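# Stack loose wooden strips onto their same-coloured rows

## Task

Every loose wooden strip lying in the gap between the two rows must end up resting on the row that matches its colour, lying flat and aligned with the strips beneath it, with the grippers released from it at the end.

## Robot and tools

Robot: two 6-joint arms, left_arm and right_arm, each with a two-finger parallel gripper and a wrist camera. The scene frame has its origin on the table top midway between the arms, +z up, +x pointing out over the table, and left_arm on the +y side. The arm names do not say which side of an image they appear on. Base poses in the scene frame: left_arm at (+0.033, +0.325, 0) m, quat_wxyz (+0.999, 0, 0, -0.048); right_arm at (-0.026, -0.245, 0) m, quat_wxyz (+1.000, 0, 0, +0.029).

execute_actions takes "actions", a list holding at most one item, and an optional "pictures" boolean (pictures come by default). An empty list moves nothing and just reports the state. A motion item is {"rows": [...], "steps": n}: 1 to 15 rows, n from 1 to 15 (default 15), each step lasting 1/30 s; row k drives step k and the final row repeats for any remaining steps. A wait item is {"steps": n} with n up to 300; it returns once n steps have elapsed since the previous result, and your reply time eats into that. A refused call sends nothing.

Each row is one flat list of 14 numbers, each in [-1, 1], always covering both arms: left_arm waist, shoulder, elbow, wrist pitch, wrist yaw, wrist roll, opening, then the same seven for right_arm. The six joint values are offsets, not poses: they are measured from the joint angles printed in the latest result that shows them (before any such result in the scene, and for the second and later calls inside one reply, from the arm's angles when the action begins), never from the previous row. Scale: 1.0 equals 1.202 rad for waist, 1.258 shoulder, 1.238 elbow, 2.073 wrist pitch, 2.022 wrist yaw and wrist roll. Joint ranges (rad): waist -2.618 to 3.054, shoulder 0.000 to 3.142, elbow 0.000 to 3.142, wrist pitch -1.571 to 1.571, wrist yaw -1.571 to 1.571, wrist roll -2.094 to 2.094. A call asking any joint to move outward more than 0.036 rad beyond its range is refused; true ends may sit up to 0.036 rad either side, and overshooting targets get clipped, reported as "joint sent to its limit" (possibly about an earlier action). No such line does not prove more room exists. The opening value is absolute: +1 fully open, -1 closed.

Motion: each joint target is kept within a fixed lead of its measured angle per step (0.202 rad waist, 0.258 shoulder, 0.238 elbow, 0.573 wrist pitch, 0.522 wrist yaw and roll), and if the targets would move a gripper more than 70 mm from where it is, all of that arm's targets are pulled back. Big moves therefore take several actions. Arms sag under zeros: to hold position, make the first call of a reply carry the offset back to the desired angles and send zeros in later calls, extending the aim when a joint still falls short. Zeros are not a pause; they pull the arm back to the reference angles. Between calls the arms keep heading to the last row's target until they have nearly stopped or a step is HELD; fingers still moving carry on.

Gripping: grip_measured is the finger opening on the command scale; the fingers go where grip_measured equals your number (except near ±1). To hold something, command roughly 0.03 below grip_measured for a firm hold, less for a lighter one. Readings can be off by about 1 mm per gripper. Pad force tops out near 50 to 62 N, lower on parts under about 2 mm thick. The fingers point along the gripper's +z and close along its y axis; end_effector_position is the pinch point between the pads, about 1 cm behind the tips.

Results: a state line gives left_arm and right_arm gripper pose (end_effector_position in m, end_effector_quat_wxyz) in the scene frame; it may be inaccurate, more so at long reach. Joint positions and Joint velocities list, per arm, the six joints (rad, rad/s) then the pad gap (m, m/s; 0.094 m fully open). Joint torques follow the same order without the gripper and are offset and noisy. "joint command not followed" means the clearance check altered or blocked joint targets on some steps; HELD marks steps where your row was not (fully) sent. MOTOR HOT appears from 75 °C; at 90 °C the arm halts for 10 s, and at 100 °C it goes limp and falls (OVER-TEMPERATURE FAULT). Avoid holding loads needlessly.

Cameras (504x504 each, in this order): cam_high, cam_low, cam_left_wrist, cam_right_wrist; the wrist ones are fisheye. Calibration (K, distortion, T_world_to_cam) is provided and may be slightly off. zoom_image takes "camera" (one of those names) and "region" [x0, y0, x1, y1] in pixels of that camera's latest full image, origin top-left, at most 504 by 504. read_manual with optional "section" ("licences") returns licence text only. finished_scene takes "scene" (integer 1 to 2), ends that scene permanently and reports whether it succeeded; answering without any tool call ends everything.

Avoid: pushing or knocking anything off the table, letting the arms strike or press on each other, dropping or slamming strips, and hard shoves. Brief external tugs on held parts or nudges to loose objects can happen.

Each tool is called after ">>>" as name(argument=value, ...) on one line, values as JSON.

## Session

>>> execute_actions(actions=[])

Scene clock: 0.00 s of 6000.00 s.
left_arm: end_effector_position=(+0.3788, -0.0537, +0.2280) grip_measured=+1.000 end_effector_quat_wxyz=(+0.464, +0.843, +0.243, -0.124) | right_arm: end_effector_position=(+0.1823, -0.4508, +0.2773) grip_measured=+1.000 end_effector_quat_wxyz=(+0.312, +0.811, +0.395, +0.297)
Joint positions: left_arm=[-0.495  1.932  1.735 -0.645  0.763  1.686  0.094] | right_arm=[-1.171  1.07   1.2   -0.968 -0.563  1.344  0.094]
Joint velocities: left_arm=[-0.002 -0.007  0.002 -0.022 -0.022 -0.022  0.   ] | right_arm=[ 0.002  0.017 -0.007 -0.007  0.007  0.007  0.   ]
Joint torques (N m, as the arm reports them, + toward a larger angle): no reading
Motor temperatures (°C, as the motors report them): left_arm=[25 27 28 27 27 26] | right_arm=[25 26 25 27 26 25]

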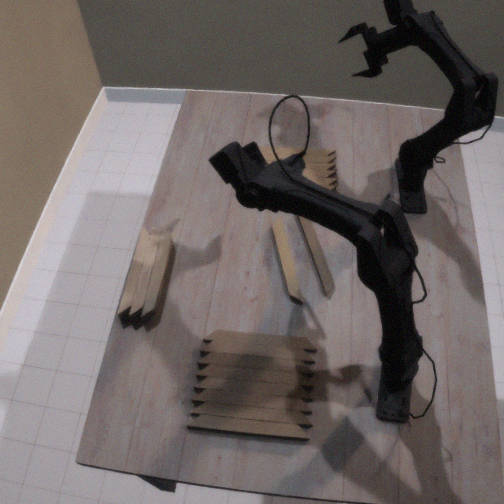

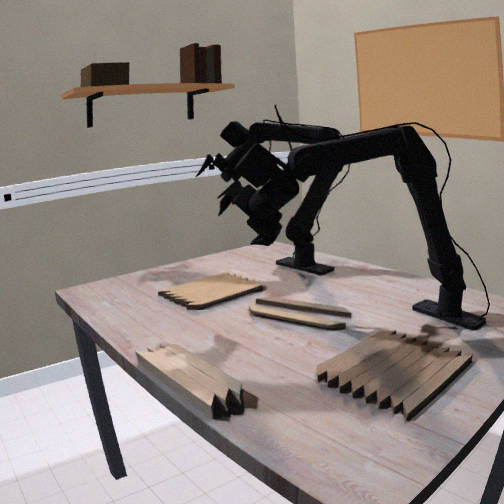

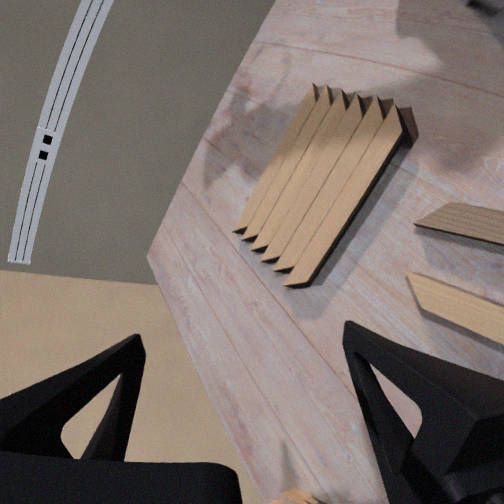

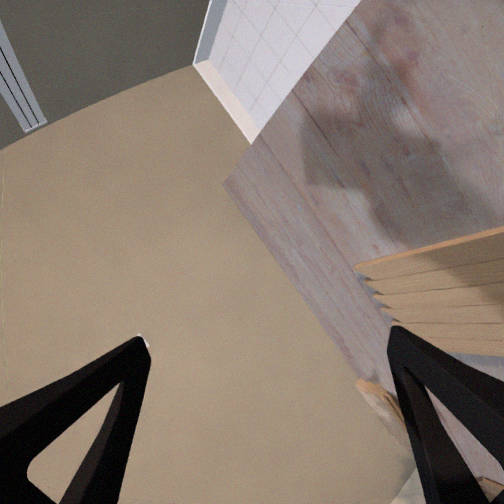

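>>> execute_actions(actions=[{"rows":[[-0.304,-0.164,-0.3,-0.272,-0.377,-0.718,0.1,0,0,0,0,0.278,-0.66,0.1]]}], pictures=false)

>>> execute_actions(actions=[{"steps":40}])

>>> zoom_image(camera="cam_low", region=[140,200,500,430])

Scene clock: 12.77 s of 6000.00 s.
left_arm: end_effector_position=(+0.2022, +0.0524, +0.0884) grip_measured=+0.102 end_effector_quat_wxyz=(-0.007, +0.710, +0.703, -0.041) | right_arm: end_effector_position=(+0.1103, -0.5063, +0.2566) grip_measured=+0.102 end_effector_quat_wxyz=(+0.323, +0.543, +0.760, -0.155)
Joint positions: left_arm=[-0.877  1.768  1.363 -1.166  0.084  0.607  0.052] | right_arm=[-1.167  1.07   1.2   -0.969 -0.028  0.142  0.052]
Joint velocities: left_arm=[ 0.139 -0.081 -0.002 -0.3   -0.593 -2.44   0.   ] | right_arm=[-0.002  0.002  0.022 -0.007  0.125 -0.799  0.001]
Joint torques (N m, as the arm reports them, + toward a larger angle): left_arm=[ 0.61 -8.58  5.75  0.19  0.05  0.  ] | right_arm=[-0.29 -2.53  5.45  1.41  0.08 -0.13]
Motor temperatures (°C, as the motors report them): left_arm=[25 30 29 29 27 26] | right_arm=[25 26 26 28 26 25]
Steps of this call (steps 1 to 90: nothing new was sent; then 9.27 s passed at rest; steps 91 to 105: all 15 steps of this action). Readings (joint positions):
91: left_arm=[-0.504 1.922 1.720 -0.656 0.723 1.651] | right_arm=[-1.168 1.070 1.200 -0.969 -0.499 1.269]
92: left_arm=[-0.519 1.898 1.686 -0.692 0.668 1.603] | right_arm=[-1.167 1.070 1.200 -0.969 -0.402 1.170]
94: left_arm=[-0.573 1.852 1.610 -0.778 0.565 1.509] | right_arm=[-1.167 1.070 1.200 -0.969 -0.254 0.975]
98: left_arm=[-0.730 1.795 1.463 -0.931 0.343 1.275] | right_arm=[-1.167 1.070 1.200 -0.969 -0.106 0.585]
105: the state above

Scene clock: 14.10 s of 6000.00 s.
left_arm: end_effector_position=(+0.2118, +0.0691, +0.0920) grip_measured=+0.102 end_effector_quat_wxyz=(-0.011, +0.566, +0.824, +0.001) | right_arm: end_effector_position=(+0.1072, -0.5079, +0.2566) grip_measured=+0.102 end_effector_quat_wxyz=(+0.308, +0.498, +0.790, -0.182)
Joint positions: left_arm=[-0.866  1.754  1.363 -1.201  0.006  0.242  0.052] | right_arm=[-1.167  1.07   1.2   -0.969 -0.009  0.019  0.052]
Joint velocities: left_arm=[ 0.002 -0.002 -0.017 -0.022  0.007 -0.051  0.   ] | right_arm=[ 0.017  0.002 -0.007 -0.081  0.007  0.007 -0.   ]
Joint torques (N m, as the arm reports them, + toward a larger angle): left_arm=[ 0.38 -7.98  5.75  0.12 -0.07 -0.07] | right_arm=[-0.29 -2.49  5.45  1.42  0.1  -0.13]
Motor temperatures (°C, as the motors report them): left_arm=[25 30 29 29 27 26] | right_arm=[25 26 26 28 26 25]
Steps of this call (steps 1 to 40: the robot went on to your last target). Readings (joint positions):
1: left_arm=[-0.873 1.764 1.363 -1.173 0.067 0.533] | right_arm=[-1.167 1.070 1.200 -0.969 -0.024 0.117]
2: left_arm=[-0.869 1.760 1.363 -1.179 0.053 0.474] | right_arm=[-1.167 1.070 1.200 -0.969 -0.021 0.098]
4: left_arm=[-0.866 1.755 1.363 -1.188 0.034 0.389] | right_arm=[-1.167 1.070 1.200 -0.969 -0.017 0.069]
8: left_arm=[-0.866 1.754 1.363 -1.196 0.017 0.302] | right_arm=[-1.167 1.070 1.200 -0.969 -0.012 0.040]
40: the state above
camera_calibration (this result's frames):
cam_left_wrist: T_world_to_cam=[[-0.952058, -0.303544, 0.0380291, 0.212828], [-0.261464, 0.87194, 0.413954, -0.0001478], [-0.158812, 0.384165, -0.909503, 0.213731], [0, 0, 0, 1]] pos_world=[0.236529, -0.0173765, 0.186357]
cam_right_wrist: T_world_to_cam=[[-0.908611, -0.396909, -0.129958, -0.0728012], [-0.358698, 0.901014, -0.243946, 0.596], [0.213919, -0.175037, -0.961042, 0.232277], [0, 0, 0, 1]] pos_world=[0.0979479, -0.525243, 0.359159]

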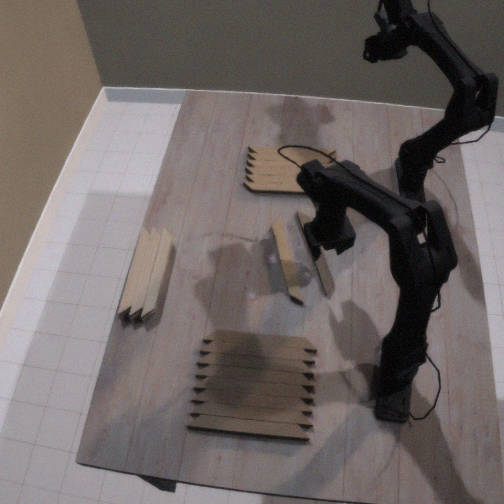

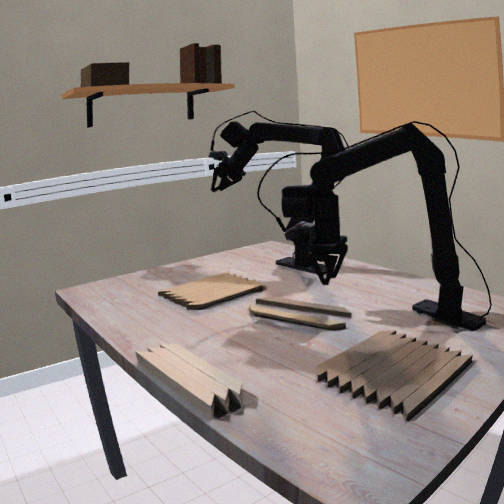

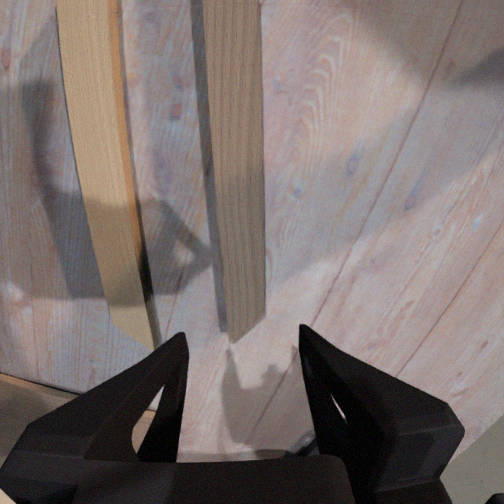

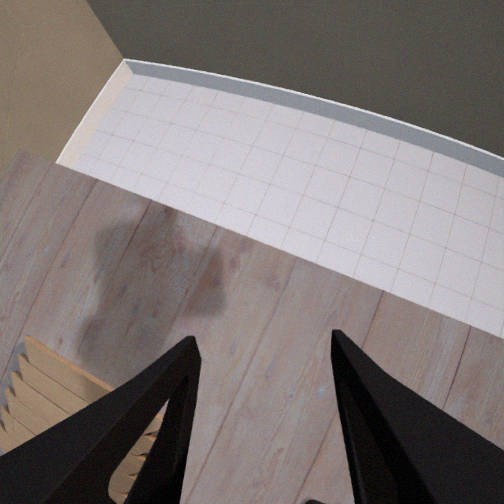

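Region (140, 200, 500, 430) of cam_low's 504x504 image, scaled by 1.400, with more detail than that image has; it fills the top 322 rows of this view, and the rest is white.

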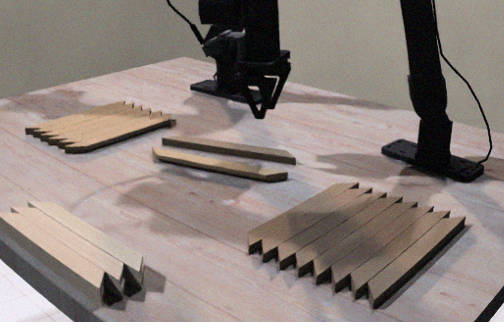

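>>> execute_actions(actions=[{"rows":[[0,0.02,-0.05,0.05,0,0,0.2,0,0,0,0,0,0,0.2],[0,0.02,-0.05,0.05,0,0,0.2,0,0,0,0,0,0,0.2],[0,0.04,-0.1,0.1,0,0,0.2,0,0,0,0,0,0,0.2],[0,0.04,-0.1,0.1,0,0,0.2,0,0,0,0,0,0,0.2],[0,0.065,-0.157,0.148,0,0,0.2,0,0,0,0,0,0,0.2]]}], pictures=false)

>>> execute_actions(actions=[{"steps":15}])

Scene clock: 22.53 s of 6000.00 s.
left_arm: end_effector_position=(+0.2105, +0.0710, +0.0136) grip_measured=+0.198 end_effector_quat_wxyz=(-0.023, +0.566, +0.824, +0.005) | right_arm: end_effector_position=(+0.1072, -0.5079, +0.2566) grip_measured=+0.198 end_effector_quat_wxyz=(+0.308, +0.498, +0.790, -0.182)
Joint positions: left_arm=[-0.866  1.858  1.166 -0.926  0.006  0.242  0.056] | right_arm=[-1.167  1.07   1.2   -0.969 -0.009  0.019  0.056]
Joint velocities: left_arm=[ 0.002  0.007 -0.002  0.154 -0.037 -0.066 -0.   ] | right_arm=[-0.022 -0.027 -0.012  0.007 -0.066 -0.081 -0.001]
Joint torques (N m, as the arm reports them, + toward a larger angle): left_arm=[-0.01 -7.89  5.42  0.24 -0.01 -0.01] | right_arm=[-0.01 -2.49  5.46  1.4   0.02 -0.01]
Motor temperatures (°C, as the motors report them): left_arm=[25 30 29 28 27 26] | right_arm=[25 26 26 29 26 25]
Steps of this call (steps 1 to 15: the robot went on to your last target; steps 16 to 90: nothing new was sent; then 4.93 s passed at rest; steps 91 to 105: all 15 steps of this action). Readings (joint positions):
91: left_arm=[-0.866 1.755 1.356 -1.189 0.006 0.242] | right_arm=[-1.167 1.070 1.200 -0.969 -0.009 0.019]
92: left_arm=[-0.866 1.755 1.344 -1.170 0.006 0.242] | right_arm=[-1.167 1.070 1.200 -0.969 -0.009 0.019]
94: left_arm=[-0.866 1.765 1.297 -1.109 0.006 0.242] | right_arm=[-1.167 1.070 1.200 -0.969 -0.009 0.019]
98: left_arm=[-0.866 1.830 1.188 -0.991 0.006 0.242] | right_arm=[-1.167 1.070 1.200 -0.969 -0.009 0.019]
105: the state above

Scene clock: 23.03 s of 6000.00 s.
left_arm: end_effector_position=(+0.2132, +0.0671, +0.0134) grip_measured=+0.198 end_effector_quat_wxyz=(-0.014, +0.566, +0.824, +0.002) | right_arm: end_effector_position=(+0.1072, -0.5079, +0.2566) grip_measured=+0.198 end_effector_quat_wxyz=(+0.308, +0.498, +0.790, -0.182)
Joint positions: left_arm=[-0.866  1.858  1.166 -0.907  0.006  0.242  0.056] | right_arm=[-1.167  1.07   1.2   -0.969 -0.009  0.019  0.056]
Joint velocities: left_arm=[-0.002 -0.002  0.002  0.007  0.051  0.007  0.001] | right_arm=[ 0.012 -0.002 -0.022 -0.081 -0.022  0.022  0.   ]
Joint torques (N m, as the arm reports them, + toward a larger angle): left_arm=[-0.02 -7.95  5.45  0.3  -0.01 -0.01] | right_arm=[-0.01 -2.48  5.45  1.4   0.02 -0.01]
Motor temperatures (°C, as the motors report them): left_arm=[25 30 29 28 27 26] | right_arm=[25 26 26 29 26 25]
Steps of this call (steps 1 to 15: the robot went on to your last target). Readings (joint positions):
1: left_arm=[-0.866 1.858 1.166 -0.922 0.006 0.242] | right_arm=[-1.167 1.070 1.200 -0.969 -0.009 0.019]
2: left_arm=[-0.866 1.858 1.166 -0.918 0.006 0.242] | right_arm=[-1.167 1.070 1.200 -0.969 -0.009 0.019]
4: left_arm=[-0.866 1.858 1.166 -0.913 0.006 0.242] | right_arm=[-1.167 1.070 1.200 -0.969 -0.009 0.019]
8: left_arm=[-0.866 1.858 1.166 -0.909 0.006 0.242] | right_arm=[-1.167 1.070 1.200 -0.969 -0.009 0.019]
15: the state above
camera_calibration (this result's frames):
cam_left_wrist: T_world_to_cam=[[-0.951905, -0.303763, 0.0400591, 0.216506], [-0.259826, 0.869592, 0.419882, 0.0342496], [-0.16238, 0.389279, -0.906694, 0.14367], [0, 0, 0, 1]] pos_world=[0.238321, -0.0199446, 0.107211]
cam_right_wrist: T_world_to_cam=[[-0.908611, -0.396909, -0.129958, -0.0728012], [-0.358698, 0.901014, -0.243946, 0.596], [0.213919, -0.175037, -0.961042, 0.232277], [0, 0, 0, 1]] pos_world=[0.0979479, -0.525243, 0.359159]

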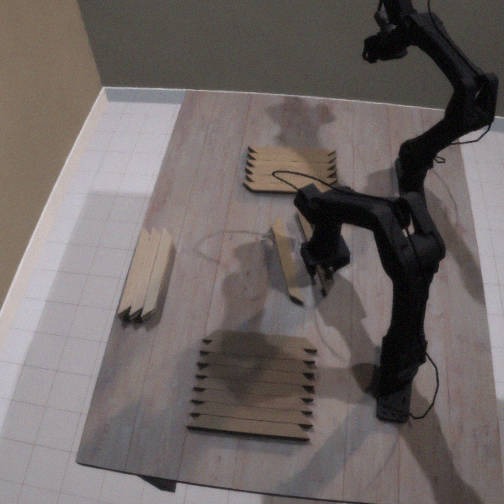

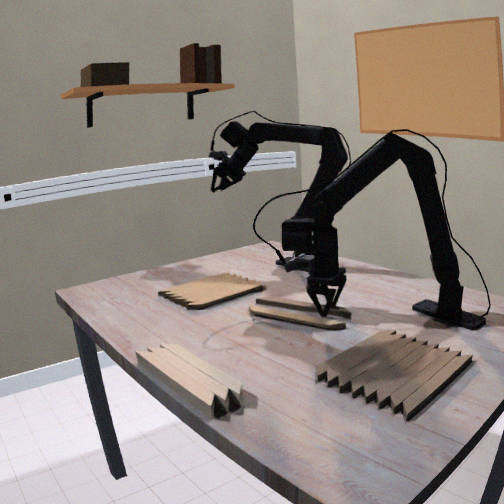

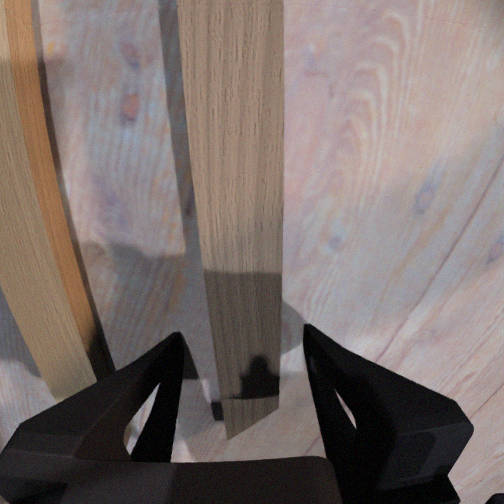

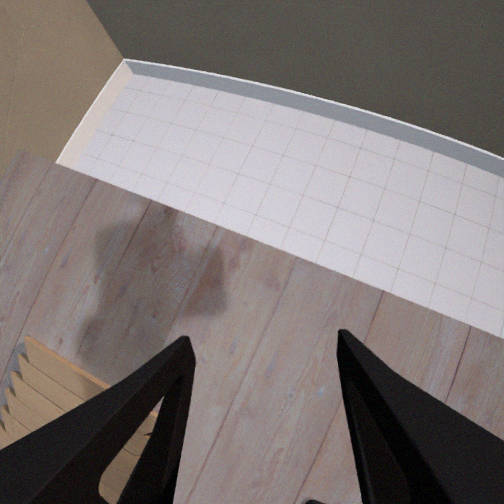

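>>> execute_actions(actions=[{"rows":[[-0.01,-0.015,0,0,0,0,-0.5,0,0,0,0,0,0,0.2]]}])

Scene clock: 27.73 s of 6000.00 s.
left_arm: end_effector_position=(+0.2125, +0.0664, +0.0134) grip_measured=-0.452 end_effector_quat_wxyz=(-0.014, +0.567, +0.824, +0.002) | right_arm: end_effector_position=(+0.1072, -0.5079, +0.2566) grip_measured=+0.198 end_effector_quat_wxyz=(+0.308, +0.498, +0.790, -0.182)
Joint positions: left_arm=[-0.869  1.858  1.166 -0.906  0.006  0.241  0.026] | right_arm=[-1.167  1.07   1.2   -0.969 -0.009  0.019  0.056]
Joint velocities: left_arm=[ 0.017  0.017 -0.017  0.022  0.007  0.022  0.001] | right_arm=[ 0.002 -0.007 -0.012  0.022  0.037  0.022  0.   ]
Joint torques (N m, as the arm reports them, + toward a larger angle): left_arm=[-0.67 -7.75  5.19  0.18 -0.01 -0.01] | right_arm=[ 0.   -2.48  5.45  1.4   0.02 -0.01]
Motor temperatures (°C, as the motors report them): left_arm=[25 30 29 28 27 26] | right_arm=[25 26 26 29 26 25]
Steps of this call (steps 1 to 15: the robot went on to your last target; steps 16 to 90: nothing new was sent; then 1.20 s passed at rest; steps 91 to 105: all 15 steps of this action). Readings (joint positions):
91: left_arm=[-0.866 1.858 1.166 -0.906 0.006 0.242] | right_arm=[-1.167 1.070 1.200 -0.969 -0.009 0.019]
92: left_arm=[-0.866 1.858 1.166 -0.906 0.006 0.242] | right_arm=[-1.167 1.070 1.200 -0.969 -0.009 0.019]
94: left_arm=[-0.867 1.858 1.166 -0.906 0.006 0.241] | right_arm=[-1.167 1.070 1.200 -0.969 -0.009 0.019]
98: left_arm=[-0.869 1.858 1.166 -0.906 0.006 0.241] | right_arm=[-1.167 1.070 1.200 -0.969 -0.009 0.019]
105: the state above
camera_calibration (this result's frames):
cam_left_wrist: T_world_to_cam=[[-0.952722, -0.301208, 0.0399371, 0.215622], [-0.257597, 0.870411, 0.419558, 0.0340803], [-0.161136, 0.389434, -0.90685, 0.14352], [0, 0, 0, 1]] pos_world=[0.237333, -0.0206082, 0.107241]
cam_right_wrist: T_world_to_cam=[[-0.908611, -0.396909, -0.129958, -0.0728012], [-0.358698, 0.901014, -0.243946, 0.596], [0.213919, -0.175037, -0.961042, 0.232277], [0, 0, 0, 1]] pos_world=[0.0979479, -0.525243, 0.359159]

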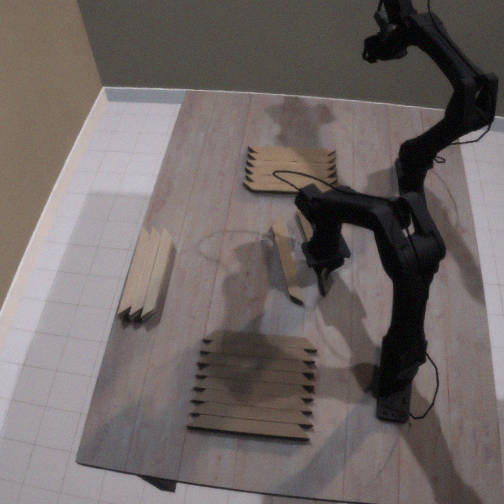

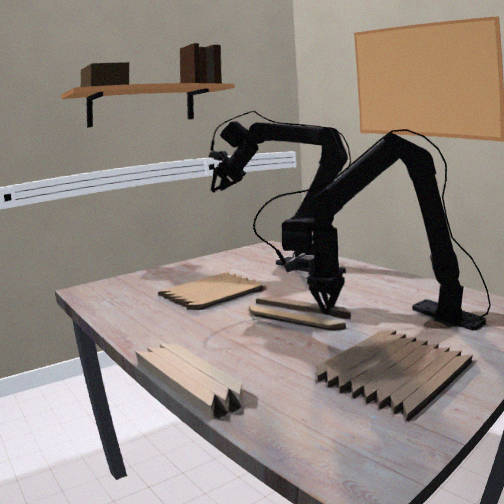

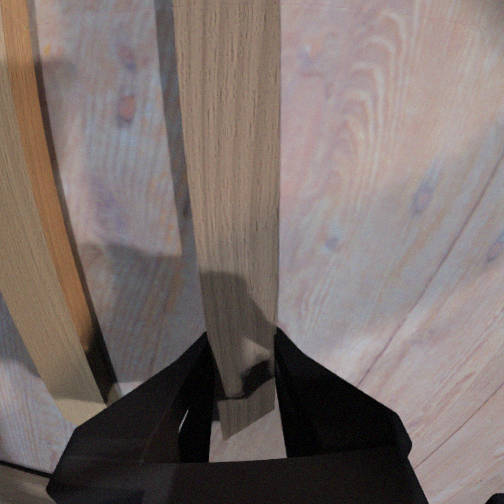

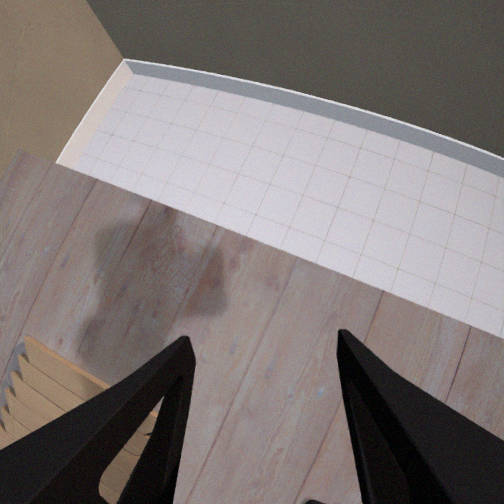

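>>> execute_actions(actions=[{"rows":[[0,-0.265,-0.06,-0.1,0,0,-0.5,0.7,0,0.3,0,0,-0.57,0.2]]}], pictures=false)

>>> execute_actions(actions=[{"steps":20}], pictures=false)

>>> execute_actions(actions=[{"rows":[[0.765,-0.015,0,0,0,-0.145,-0.5,0,0,0,0,0,0,0.2]]}], pictures=false)

>>> execute_actions(actions=[{"steps":25}])

Scene clock: 38.30 s of 6000.00 s.
left_arm: end_effector_position=(+0.1837, +0.1080, +0.0870) grip_measured=-0.452 end_effector_quat_wxyz=(+0.017, +0.567, +0.823, -0.010) | right_arm: end_effector_position=(+0.2688, -0.3284, +0.4039) grip_measured=+0.199 end_effector_quat_wxyz=(+0.420, -0.305, +0.798, -0.308)
Joint positions: left_arm=[-0.869  1.521  1.094 -1.105  0.006  0.241  0.026] | right_arm=[-0.345  1.08   1.56  -0.956 -0.018 -1.008  0.056]
Joint velocities: left_arm=[ 0.022 -0.007  0.007 -0.051 -0.007 -0.007  0.001] | right_arm=[ 0.501  0.007  0.012 -0.051 -0.125 -0.784 -0.001]
Joint torques (N m, as the arm reports them, + toward a larger angle): left_arm=[-0.01 -4.25  5.62  0.29 -0.02 -0.01] | right_arm=[-0.99 -2.7   5.63  1.66  0.24 -0.05]
Motor temperatures (°C, as the motors report them): left_arm=[25 30 29 28 27 26] | right_arm=[25 26 26 30 26 25]
Steps of this call (steps 1 to 15: the robot went on to your last target; steps 16 to 90: nothing new was sent; then 7.07 s passed at rest; steps 91 to 105: all 15 steps of this action). Readings (joint positions):
91: left_arm=[-0.869 1.837 1.155 -0.909 0.006 0.241] | right_arm=[-1.150 1.073 1.218 -0.984 0.002 -0.034]
92: left_arm=[-0.869 1.793 1.129 -0.930 0.006 0.241] | right_arm=[-1.107 1.081 1.254 -1.000 0.006 -0.104]
94: left_arm=[-0.869 1.665 1.095 -1.007 0.006 0.241] | right_arm=[-1.009 1.086 1.342 -0.998 0.003 -0.237]
98: left_arm=[-0.869 1.511 1.094 -1.075 0.006 0.241] | right_arm=[-0.776 1.086 1.517 -0.973 0.004 -0.569]
105: the state above

Scene clock: 38.97 s of 6000.00 s.
left_arm: end_effector_position=(+0.1830, +0.1090, +0.0869) grip_measured=-0.452 end_effector_quat_wxyz=(+0.014, +0.567, +0.823, -0.009) | right_arm: end_effector_position=(+0.2688, -0.3254, +0.4024) grip_measured=+0.199 end_effector_quat_wxyz=(+0.399, -0.356, +0.778, -0.329)
Joint positions: left_arm=[-0.869  1.521  1.094 -1.11   0.006  0.241  0.026] | right_arm=[-0.334  1.08   1.56  -0.963 -0.014 -1.126  0.056]
Joint velocities: left_arm=[-0.017  0.002  0.002 -0.095  0.037  0.081  0.   ] | right_arm=[-0.032  0.007 -0.012 -0.037 -0.007 -0.051 -0.   ]
Joint torques (N m, as the arm reports them, + toward a larger angle): left_arm=[-0.01 -4.23  5.57  0.25 -0.01  0.  ] | right_arm=[ 0.63 -2.69  5.55  1.66  0.08 -0.1 ]
Motor temperatures (°C, as the motors report them): left_arm=[25 30 29 28 27 26] | right_arm=[25 26 26 30 26 25]
Steps of this call (steps 1 to 20: the robot went on to your last target). Readings (joint positions):
1: left_arm=[-0.869 1.521 1.094 -1.106 0.006 0.241] | right_arm=[-0.335 1.080 1.560 -0.956 -0.019 -1.032]
2: left_arm=[-0.869 1.521 1.094 -1.107 0.006 0.241] | right_arm=[-0.334 1.080 1.560 -0.957 -0.019 -1.051]
4: left_arm=[-0.869 1.521 1.094 -1.108 0.006 0.241] | right_arm=[-0.334 1.080 1.560 -0.961 -0.017 -1.079]
8: left_arm=[-0.869 1.521 1.094 -1.109 0.006 0.241] | right_arm=[-0.334 1.080 1.560 -0.962 -0.015 -1.107]
20: the state above

Scene clock: 39.47 s of 6000.00 s.
left_arm: end_effector_position=(+0.2988, +0.3179, +0.0870) grip_measured=-0.451 end_effector_quat_wxyz=(+0.022, -0.001, +1.000, +0.003) | right_arm: end_effector_position=(+0.2688, -0.3254, +0.4024) grip_measured=+0.199 end_effector_quat_wxyz=(+0.399, -0.356, +0.778, -0.329)
Joint positions: left_arm=[ 0.059  1.521  1.094 -1.099 -0.008 -0.038  0.026] | right_arm=[-0.334  1.08   1.56  -0.963 -0.014 -1.126  0.056]
Joint velocities: left_arm=[ 0.335  0.002  0.017 -0.066 -0.081 -0.081 -0.   ] | right_arm=[-0.002  0.002  0.007 -0.095  0.007 -0.066 -0.001]
Joint torques (N m, as the arm reports them, + toward a larger angle): left_arm=[-2.28 -5.74  5.8   0.27  0.23 -0.01] | right_arm=[ 0.   -1.81  4.8   1.73  0.02 -0.01]
Motor temperatures (°C, as the motors report them): left_arm=[25 30 29 28 27 26] | right_arm=[25 26 26 30 26 25]
Steps of this call (steps 1 to 15: all 15 steps of this action). Readings (joint positions):
1: left_arm=[-0.847 1.521 1.094 -1.110 0.019 0.204] | right_arm=[-0.334 1.080 1.560 -0.963 -0.014 -1.126]
2: left_arm=[-0.795 1.521 1.094 -1.109 0.027 0.156] | right_arm=[-0.334 1.080 1.560 -0.963 -0.014 -1.126]
4: left_arm=[-0.652 1.521 1.094 -1.105 0.024 0.083] | right_arm=[-0.334 1.080 1.560 -0.963 -0.014 -1.126]
8: left_arm=[-0.356 1.521 1.094 -1.099 0.015 0.008] | right_arm=[-0.334 1.080 1.560 -0.963 -0.014 -1.126]
15: the state above

Scene clock: 40.30 s of 6000.00 s.
left_arm: end_effector_position=(+0.2970, +0.3165, +0.0869) grip_measured=-0.451 end_effector_quat_wxyz=(+0.018, -0.004, +1.000, -0.000) | right_arm: end_effector_position=(+0.2688, -0.3254, +0.4024) grip_measured=+0.199 end_effector_quat_wxyz=(+0.399, -0.356, +0.778, -0.329)
Joint positions: left_arm=[ 0.058  1.521  1.094 -1.106 -0.001 -0.044  0.026] | right_arm=[-0.334  1.08   1.56  -0.963 -0.014 -1.126  0.056]
Joint velocities: left_arm=[-0.017  0.002  0.002 -0.007  0.037 -0.007 -0.001] | right_arm=[ 0.007 -0.002  0.012  0.022 -0.007 -0.037  0.   ]
Joint torques (N m, as the arm reports them, + toward a larger angle): left_arm=[-0.61 -5.64  5.76  0.26  0.06 -0.07] | right_arm=[ 0.   -1.81  4.81  1.73  0.02 -0.01]
Motor temperatures (°C, as the motors report them): left_arm=[25 30 29 28 27 26] | right_arm=[25 26 26 30 26 25]
Steps of this call (steps 1 to 15: the robot went on to your last target; steps 16 to 25: nothing new was sent). Readings (joint positions):
1: left_arm=[0.064 1.521 1.094 -1.100 -0.009 -0.041] | right_arm=[-0.334 1.080 1.560 -0.963 -0.014 -1.126]
2: left_arm=[0.063 1.521 1.094 -1.102 -0.008 -0.041] | right_arm=[-0.334 1.080 1.560 -0.963 -0.014 -1.126]
4: left_arm=[0.059 1.521 1.094 -1.104 -0.004 -0.042] | right_arm=[-0.334 1.080 1.560 -0.963 -0.014 -1.126]
8: left_arm=[0.058 1.521 1.094 -1.105 -0.003 -0.044] | right_arm=[-0.334 1.080 1.560 -0.963 -0.014 -1.126]
25: the state above
All arms were judged still, so your last target was given up. Only a new action makes them travel on or press farther. Fingers that are still opening or closing keep moving.
camera_calibration (this result's frames):
cam_left_wrist: T_world_to_cam=[[-0.0532266, -0.998296, 0.023921, 0.323357], [-0.929706, 0.0582836, 0.363662, 0.268808], [-0.364437, -0.00288297, -0.931224, 0.313102], [0, 0, 0, 1]] pos_world=[0.38123, 0.308041, 0.186078]
cam_right_wrist: T_world_to_cam=[[0.292048, -0.623888, 0.724894, -0.575229], [-0.793984, -0.580708, -0.179909, 0.134121], [0.533195, -0.523013, -0.664952, 0.051649], [0, 0, 0, 1]] pos_world=[0.246946, -0.25398, 0.475454]

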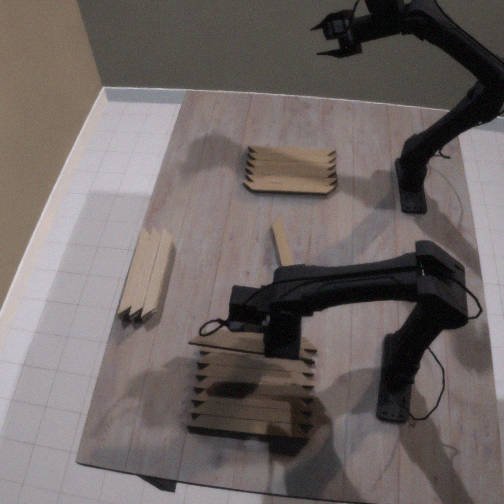

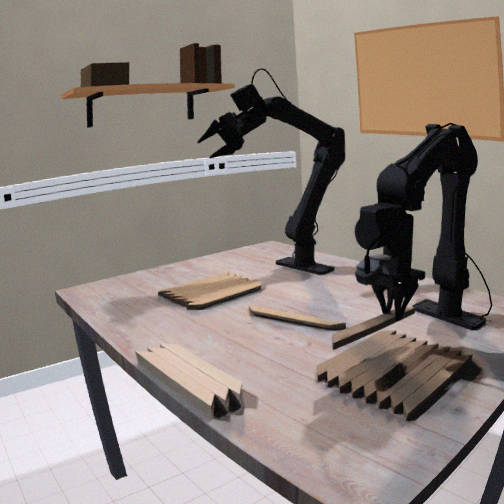

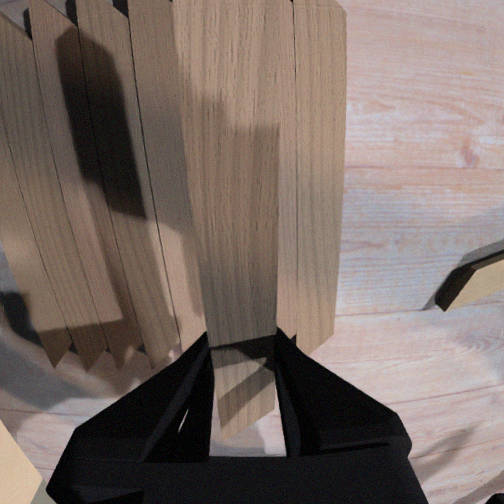

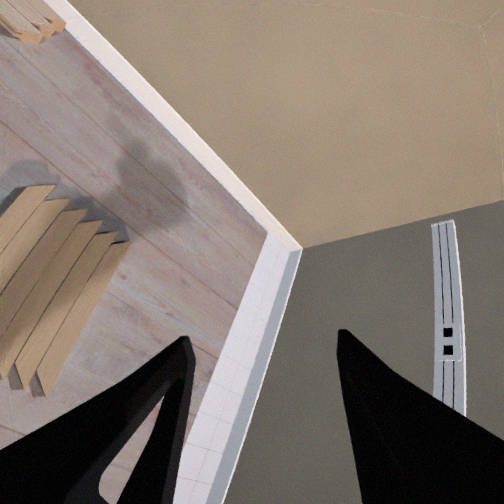

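>>> execute_actions(actions=[{"rows":[[0,0.02,-0.04,0.03,0,0,-0.5,0,0,0,0,0,0,0.2],[0,0.02,-0.04,0.03,0,0,-0.5,0,0,0,0,0,0,0.2],[0,0.045,-0.082,0.06,0,0,-0.5,0,0,0,0,0,0,0.2]]}])

>>> zoom_image(camera="cam_low", region=[290,280,500,430])

Scene clock: 44.43 s of 6000.00 s.
left_arm: end_effector_position=(+0.2871, +0.3168, +0.0464) grip_measured=-0.451 end_effector_quat_wxyz=(-0.014, -0.003, +1.000, +0.001) | right_arm: end_effector_position=(+0.2688, -0.3254, +0.4024) grip_measured=+0.199 end_effector_quat_wxyz=(+0.399, -0.356, +0.778, -0.329)
Joint positions: left_arm=[ 0.058  1.588  0.992 -1.003 -0.001 -0.044  0.026] | right_arm=[-0.334  1.08   1.56  -0.963 -0.014 -1.126  0.056]
Joint velocities: left_arm=[-0.002  0.002  0.007  0.066  0.022 -0.051  0.   ] | right_arm=[ 0.002 -0.007  0.002 -0.066 -0.007 -0.022  0.   ]
Joint torques (N m, as the arm reports them, + toward a larger angle): left_arm=[-0.01 -5.29  5.35  0.3  -0.01 -0.01] | right_arm=[ 0.   -1.81  4.81  1.73  0.02 -0.01]
Motor temperatures (°C, as the motors report them): left_arm=[25 30 29 28 27 26] | right_arm=[25 26 26 30 26 25]
Steps of this call (steps 1 to 90: nothing new was sent; then 0.63 s passed at rest; steps 91 to 105: all 15 steps of this action). Readings (joint positions):
91: left_arm=[0.058 1.522 1.088 -1.099 -0.001 -0.044] | right_arm=[-0.334 1.080 1.560 -0.963 -0.014 -1.126]
92: left_arm=[0.058 1.523 1.079 -1.087 -0.001 -0.044] | right_arm=[-0.334 1.080 1.560 -0.963 -0.014 -1.126]
94: left_arm=[0.058 1.538 1.043 -1.051 -0.001 -0.044] | right_arm=[-0.334 1.080 1.560 -0.963 -0.014 -1.126]
98: left_arm=[0.058 1.584 0.995 -1.025 -0.001 -0.044] | right_arm=[-0.334 1.080 1.560 -0.963 -0.014 -1.126]
105: the state above
camera_calibration (this result's frames):
cam_left_wrist: T_world_to_cam=[[-0.0516536, -0.998355, 0.0248959, 0.323691], [-0.90436, 0.0573363, 0.422901, 0.264638], [-0.423633, -0.000670475, -0.905834, 0.286903], [0, 0, 0, 1]] pos_world=[0.37759, 0.308177, 0.139912]
cam_right_wrist: T_world_to_cam=[[0.292048, -0.623888, 0.724894, -0.575229], [-0.793984, -0.580708, -0.179909, 0.134121], [0.533195, -0.523013, -0.664952, 0.051649], [0, 0, 0, 1]] pos_world=[0.246946, -0.25398, 0.475454]

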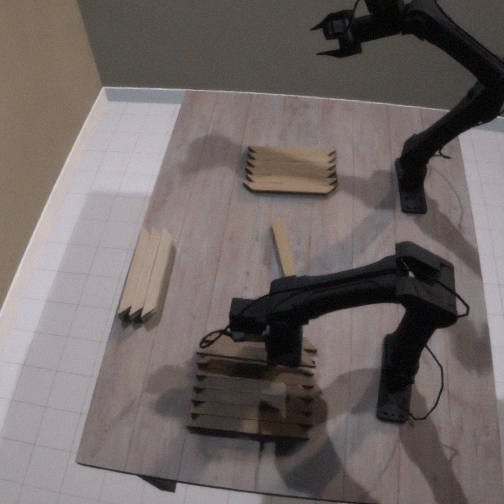

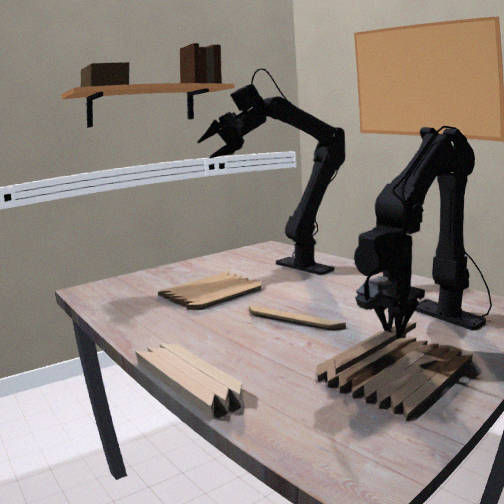

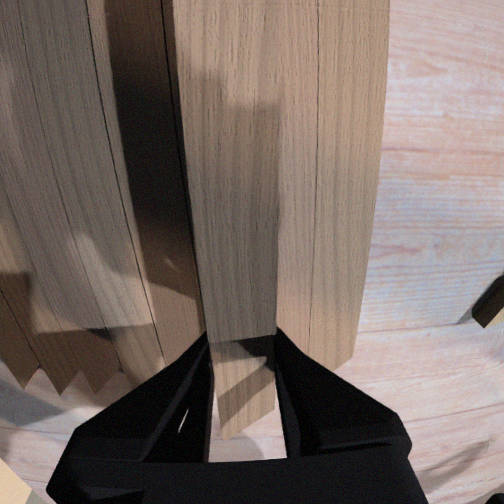

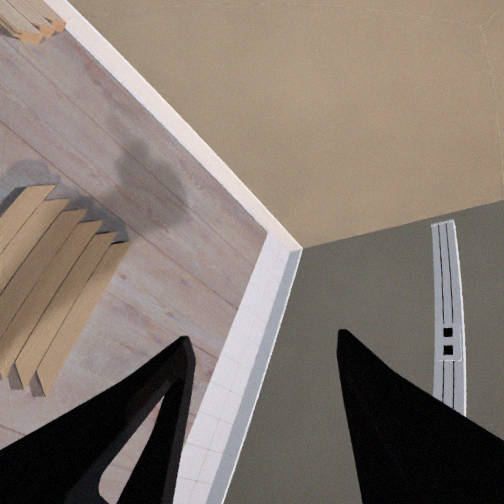

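Region (290, 280, 500, 430) of cam_low's 504x504 image, scaled by 2.400, with more detail than that image has; it fills the top 360 rows of this view, and the rest is white.

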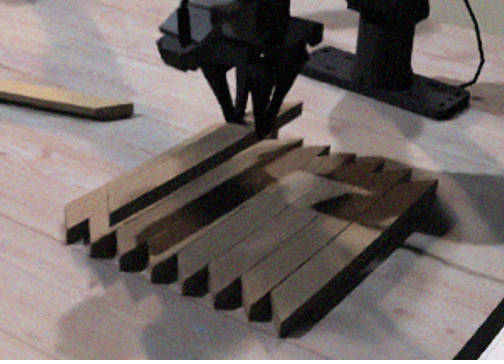

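>>> execute_actions(actions=[{"rows":[[0.05,0.035,0,0.035,0,0.028,-0.5,0,0,0,0,0,0,0.2]]}])

>>> zoom_image(camera="cam_low", region=[290,280,500,430])

Scene clock: 47.80 s of 6000.00 s.
left_arm: end_effector_position=(+0.2976, +0.3312, +0.0353) grip_measured=-0.451 end_effector_quat_wxyz=(-0.008, -0.008, +1.000, -0.000) | right_arm: end_effector_position=(+0.2688, -0.3254, +0.4024) grip_measured=+0.199 end_effector_quat_wxyz=(+0.399, -0.356, +0.778, -0.329)
Joint positions: left_arm=[ 0.115  1.633  0.992 -0.947  0.     0.003  0.026] | right_arm=[-0.334  1.08   1.56  -0.963 -0.014 -1.126  0.056]
Joint velocities: left_arm=[-0.012  0.012 -0.017 -0.022 -0.037 -0.037 -0.   ] | right_arm=[ 0.007  0.017  0.012 -0.022  0.007 -0.007 -0.   ]
Joint torques (N m, as the arm reports them, + toward a larger angle): left_arm=[ 0.25 -5.02  5.33  0.35 -0.02  0.08] | right_arm=[ 0.   -1.82  4.81  1.73  0.02 -0.01]
Motor temperatures (°C, as the motors report them): left_arm=[25 30 29 28 27 26] | right_arm=[25 26 26 31 26 25]
Steps of this call (steps 1 to 15: the robot went on to your last target; steps 16 to 86: nothing new was sent; steps 87 to 101: all 15 steps of this action). Readings (joint positions):
87: left_arm=[0.064 1.591 0.992 -0.994 0.001 -0.037] | right_arm=[-0.334 1.080 1.560 -0.963 -0.014 -1.126]
88: left_arm=[0.077 1.599 0.992 -0.985 0.002 -0.028] | right_arm=[-0.334 1.080 1.560 -0.963 -0.014 -1.126]
90: left_arm=[0.104 1.618 0.992 -0.968 0.001 -0.017] | right_arm=[-0.334 1.080 1.560 -0.963 -0.014 -1.126]
94: left_arm=[0.115 1.633 0.992 -0.954 0.000 -0.004] | right_arm=[-0.334 1.080 1.560 -0.963 -0.014 -1.126]
101: the state above
camera_calibration (this result's frames):
cam_left_wrist: T_world_to_cam=[[-0.0423715, -0.998736, 0.0270506, 0.336132], [-0.909472, 0.0497645, 0.412776, 0.28238], [-0.413601, -0.00711184, -0.910431, 0.280627], [0, 0, 0, 1]] pos_world=[0.387127, 0.32365, 0.129839]
cam_right_wrist: T_world_to_cam=[[0.292048, -0.623888, 0.724894, -0.575229], [-0.793984, -0.580708, -0.179909, 0.134121], [0.533195, -0.523013, -0.664952, 0.051649], [0, 0, 0, 1]] pos_world=[0.246946, -0.25398, 0.475454]

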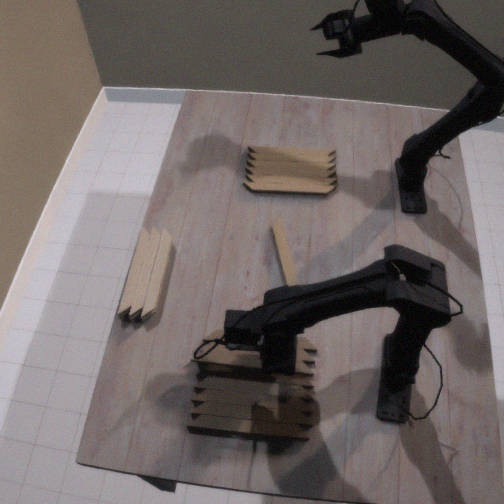

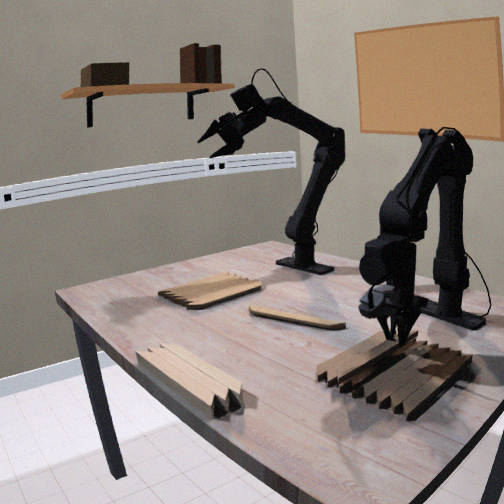

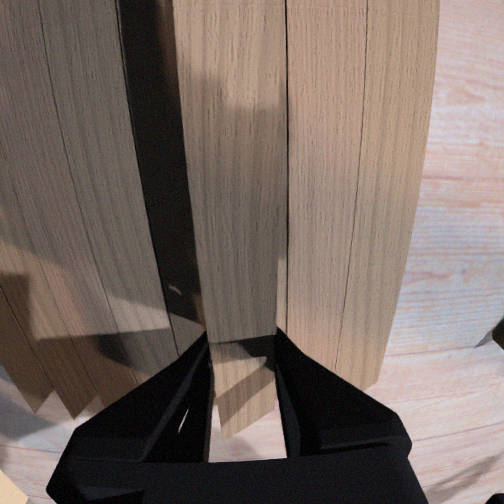

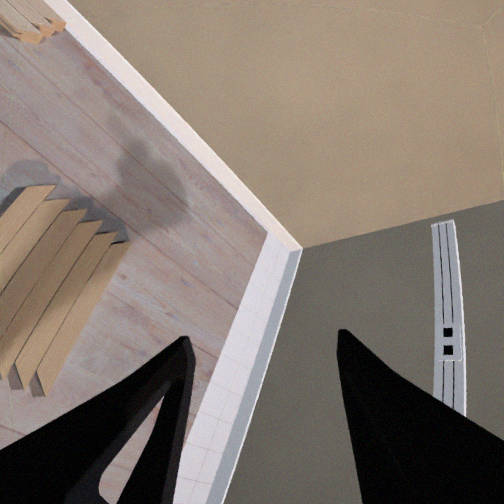

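Region (290, 280, 500, 430) of cam_low's 504x504 image, scaled by 2.400, with more detail than that image has; it fills the top 360 rows of this view, and the rest is white.

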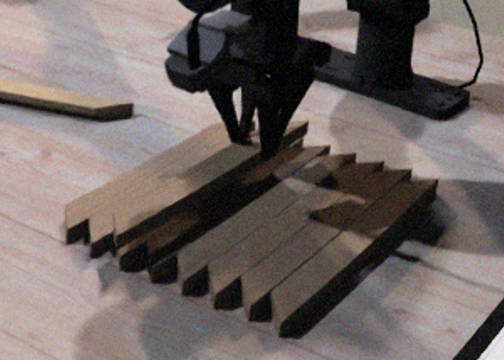

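>>> execute_actions(actions=[{"rows":[[-0.022,0,-0.022,0.012,0,-0.012,-0.5,0,0,0,0,0,0,0.2]]}], pictures=false)

>>> execute_actions(actions=[{"rows":[[0,0,0,0,0,0,0.2,0,0,0,0,0,0,0.2]],"steps":10}], pictures=false)

>>> execute_actions(actions=[{"rows":[[0,-0.3,0.05,0,0,0,0.2,0,0,0,0,0,0,0.2]]}], pictures=false)

>>> execute_actions(actions=[{"rows":[[0.8,-0.1,0,0,0,0,0.2,0.81,0.87,0.376,-0.209,0,0,0.2]]}], pictures=false)

>>> execute_actions(actions=[{"steps":40}])

Scene clock: 54.03 s of 6000.00 s.
left_arm: end_effector_position=(+0.2939, +0.3261, +0.0313) grip_measured=-0.451 end_effector_quat_wxyz=(-0.012, -0.007, +1.000, +0.000) | right_arm: end_effector_position=(+0.2688, -0.3254, +0.4024) grip_measured=+0.199 end_effector_quat_wxyz=(+0.399, -0.356, +0.778, -0.329)
Joint positions: left_arm=[ 0.096  1.633  0.975 -0.937 -0.    -0.013  0.026] | right_arm=[-0.334  1.08   1.56  -0.963 -0.014 -1.126  0.056]
Joint velocities: left_arm=[ 0.012  0.007 -0.002  0.022  0.066  0.007 -0.002] | right_arm=[-0.017  0.007  0.012  0.051  0.022 -0.022 -0.001]
Joint torques (N m, as the arm reports them, + toward a larger angle): left_arm=[-0.55 -4.9   4.39  0.33 -0.01 -0.08] | right_arm=[ 0.   -1.82  4.81  1.73  0.02 -0.01]
Motor temperatures (°C, as the motors report them): left_arm=[25 29 29 28 27 26] | right_arm=[25 26 26 31 26 25]
Steps of this call (steps 1 to 15: the robot went on to your last target; steps 16 to 90: nothing new was sent; then 2.73 s passed at rest; steps 91 to 105: all 15 steps of this action). Readings (joint positions):
91: left_arm=[0.113 1.633 0.990 -0.943 -0.000 0.002] | right_arm=[-0.334 1.080 1.560 -0.963 -0.014 -1.126]
92: left_arm=[0.109 1.633 0.986 -0.940 -0.000 -0.002] | right_arm=[-0.334 1.080 1.560 -0.963 -0.014 -1.126]
94: left_arm=[0.099 1.633 0.979 -0.938 -0.000 -0.006] | right_arm=[-0.334 1.080 1.560 -0.963 -0.014 -1.126]
98: left_arm=[0.096 1.633 0.975 -0.938 -0.000 -0.011] | right_arm=[-0.334 1.080 1.560 -0.963 -0.014 -1.126]
105: the state above

Scene clock: 54.37 s of 6000.00 s.
left_arm: end_effector_position=(+0.2939, +0.3261, +0.0313) grip_measured=+0.198 end_effector_quat_wxyz=(-0.012, -0.007, +1.000, +0.000) | right_arm: end_effector_position=(+0.2688, -0.3254, +0.4024) grip_measured=+0.199 end_effector_quat_wxyz=(+0.399, -0.356, +0.778, -0.329)
Joint positions: left_arm=[ 0.096  1.633  0.975 -0.937 -0.    -0.013  0.056] | right_arm=[-0.334  1.08   1.56  -0.963 -0.014 -1.126  0.056]
Joint velocities: left_arm=[ 0.002 -0.007 -0.002 -0.037  0.066  0.066 -0.001] | right_arm=[-0.007 -0.007 -0.017 -0.066 -0.051  0.007 -0.   ]
Joint torques (N m, as the arm reports them, + toward a larger angle): left_arm=[-0.01 -4.91  5.28  0.19 -0.01 -0.01] | right_arm=[ 0.   -1.81  4.81  1.72  0.02 -0.01]
Motor temperatures (°C, as the motors report them): left_arm=[25 29 29 28 27 26] | right_arm=[25 26 26 31 26 25]
Steps of this call (steps 1 to 10: all 10 steps of this action). Readings (joint positions):
1: left_arm=[0.096 1.633 0.975 -0.937 -0.000 -0.013] | right_arm=[-0.334 1.080 1.560 -0.963 -0.014 -1.126]
2: left_arm=[0.096 1.633 0.975 -0.937 -0.000 -0.013] | right_arm=[-0.334 1.080 1.560 -0.963 -0.014 -1.126]
4: left_arm=[0.096 1.633 0.975 -0.937 -0.000 -0.013] | right_arm=[-0.334 1.080 1.560 -0.963 -0.014 -1.126]
8: left_arm=[0.096 1.633 0.975 -0.937 -0.000 -0.013] | right_arm=[-0.334 1.080 1.560 -0.963 -0.014 -1.126]
10: the state above

Scene clock: 54.87 s of 6000.00 s.
left_arm: end_effector_position=(+0.3239, +0.3261, +0.1484) grip_measured=+0.198 end_effector_quat_wxyz=(+0.209, -0.007, +0.978, -0.001) | right_arm: end_effector_position=(+0.2688, -0.3254, +0.4024) grip_measured=+0.199 end_effector_quat_wxyz=(+0.399, -0.356, +0.778, -0.329)
Joint positions: left_arm=[ 0.096  1.25   1.033 -0.932 -0.    -0.013  0.056] | right_arm=[-0.334  1.08   1.56  -0.963 -0.014 -1.126  0.056]
Joint velocities: left_arm=[-0.002 -0.007 -0.007 -0.037 -0.051 -0.037 -0.001] | right_arm=[-0.002 -0.017  0.002 -0.125  0.007 -0.051 -0.001]
Joint torques (N m, as the arm reports them, + toward a larger angle): left_arm=[-0.02 -2.56  6.73  0.89 -0.01 -0.01] | right_arm=[-0.01 -1.83  4.81  1.73  0.02 -0.01]
Motor temperatures (°C, as the motors report them): left_arm=[25 29 29 28 27 26] | right_arm=[25 26 26 31 26 25]
Steps of this call (steps 1 to 15: all 15 steps of this action). Readings (joint positions):
1: left_arm=[0.096 1.615 0.975 -0.935 -0.000 -0.013] | right_arm=[-0.334 1.080 1.560 -0.963 -0.014 -1.126]
2: left_arm=[0.096 1.575 0.975 -0.941 -0.000 -0.013] | right_arm=[-0.334 1.080 1.560 -0.963 -0.014 -1.126]
4: left_arm=[0.096 1.448 0.983 -0.940 -0.000 -0.013] | right_arm=[-0.334 1.080 1.560 -0.963 -0.014 -1.126]
8: left_arm=[0.096 1.251 1.028 -0.933 -0.000 -0.013] | right_arm=[-0.334 1.080 1.560 -0.963 -0.014 -1.126]
15: the state above

Scene clock: 55.37 s of 6000.00 s.
left_arm: end_effector_position=(+0.1962, +0.5609, +0.1773) grip_measured=+0.198 end_effector_quat_wxyz=(+0.233, -0.450, +0.853, +0.125) | right_arm: end_effector_position=(+0.3775, -0.0800, +0.2060) grip_measured=+0.199 end_effector_quat_wxyz=(+0.158, -0.676, +0.717, -0.060)
Joint positions: left_arm=[ 1.051  1.14   1.029 -0.925 -0.012 -0.012  0.056] | right_arm=[ 0.329  1.929  1.988 -1.291 -0.002 -1.126  0.056]
Joint velocities: left_arm=[ 0.31  -0.007 -0.007  0.037 -0.022 -0.022 -0.001] | right_arm=[ 0.911  1.512 -0.002 -0.154 -0.007 -0.051 -0.   ]
Joint torques (N m, as the arm reports them, + toward a larger angle): left_arm=[-1.23 -3.29  6.97  1.04  0.17 -0.02] | right_arm=[  1.59 -10.37   6.4    0.42  -0.03  -0.01]
Motor temperatures (°C, as the motors report them): left_arm=[25 29 29 28 27 26] | right_arm=[25 26 26 31 26 25]
Steps of this call (steps 1 to 15: all 15 steps of this action). Readings (joint positions):
1: left_arm=[0.121 1.240 1.032 -0.931 0.014 -0.012] | right_arm=[-0.305 1.112 1.606 -1.034 0.002 -1.126]
2: left_arm=[0.182 1.222 1.029 -0.931 0.019 -0.012] | right_arm=[-0.241 1.174 1.696 -1.129 0.007 -1.126]
4: left_arm=[0.332 1.175 1.029 -0.928 0.013 -0.012] | right_arm=[-0.103 1.327 1.871 -1.221 0.003 -1.126]
8: left_arm=[0.630 1.140 1.029 -0.925 0.006 -0.012] | right_arm=[0.088 1.563 1.986 -1.243 -0.002 -1.126]
15: the state above

Scene clock: 56.70 s of 6000.00 s.
left_arm: end_effector_position=(+0.1950, +0.5609, +0.1769) grip_measured=+0.198 end_effector_quat_wxyz=(+0.232, -0.452, +0.852, +0.124) | right_arm: end_effector_position=(+0.2959, +0.0301, +0.0917) grip_measured=+0.199 end_effector_quat_wxyz=(+0.008, +0.791, -0.612, -0.009)
Joint positions: left_arm=[ 1.057  1.14   1.029 -0.928 -0.008 -0.012  0.056] | right_arm=[ 0.642  2.205  2.    -1.384 -0.015 -1.126  0.056]
Joint velocities: left_arm=[ 0.002 -0.002 -0.002  0.022 -0.007 -0.022 -0.   ] | right_arm=[ 0.007 -0.007 -0.002  0.007 -0.125 -0.007  0.   ]
Joint torques (N m, as the arm reports them, + toward a larger angle): left_arm=[ 0.   -3.26  6.94  1.05  0.06 -0.02] | right_arm=[ -0.24 -14.47   6.61   0.09   0.02  -0.01]
Motor temperatures (°C, as the motors report them): left_arm=[25 29 29 28 27 26] | right_arm=[25 27 27 31 26 25]
Steps of this call (steps 1 to 40: the robot went on to your last target). Readings (joint positions):
1: left_arm=[1.057 1.140 1.029 -0.925 -0.012 -0.012] | right_arm=[0.362 1.981 1.988 -1.295 -0.002 -1.126]
2: left_arm=[1.057 1.140 1.029 -0.926 -0.011 -0.012] | right_arm=[0.397 2.032 1.988 -1.299 -0.001 -1.126]
4: left_arm=[1.057 1.140 1.029 -0.927 -0.010 -0.012] | right_arm=[0.474 2.125 1.988 -1.309 0.000 -1.126]
8: left_arm=[1.057 1.140 1.029 -0.927 -0.009 -0.012] | right_arm=[0.637 2.227 1.988 -1.341 -0.008 -1.126]
40: the state above
camera_calibration (this result's frames):
cam_left_wrist: T_world_to_cam=[[0.790405, -0.612521, -0.00886619, 0.184709], [-0.608831, -0.783878, -0.121903, 0.622751], [0.0677181, 0.101751, -0.992502, 0.228275], [0, 0, 0, 1]] pos_world=[0.217697, 0.578072, 0.304116]
cam_right_wrist: T_world_to_cam=[[0.985569, 0.149254, -0.0798582, -0.290777], [0.169273, -0.871559, 0.460143, -0.0287954], [-0.000923049, -0.46702, -0.884246, 0.192974], [0, 0, 0, 1]] pos_world=[0.291633, 0.108426, 0.160666]

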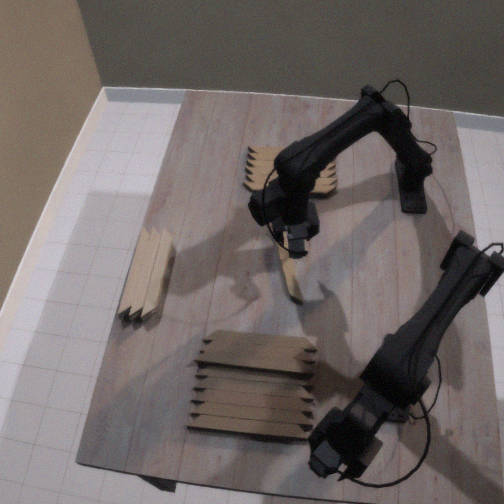

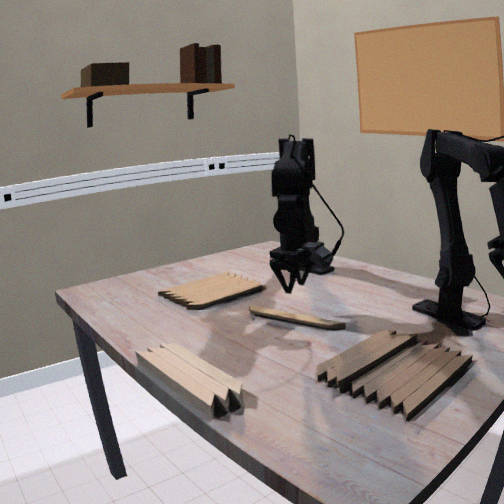

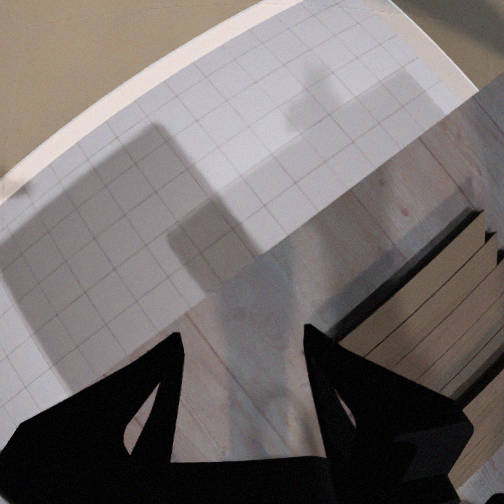

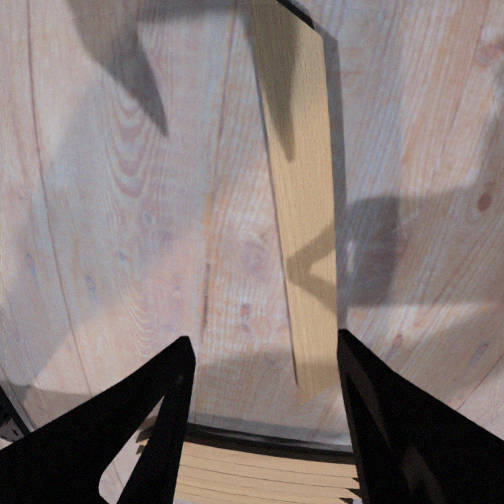

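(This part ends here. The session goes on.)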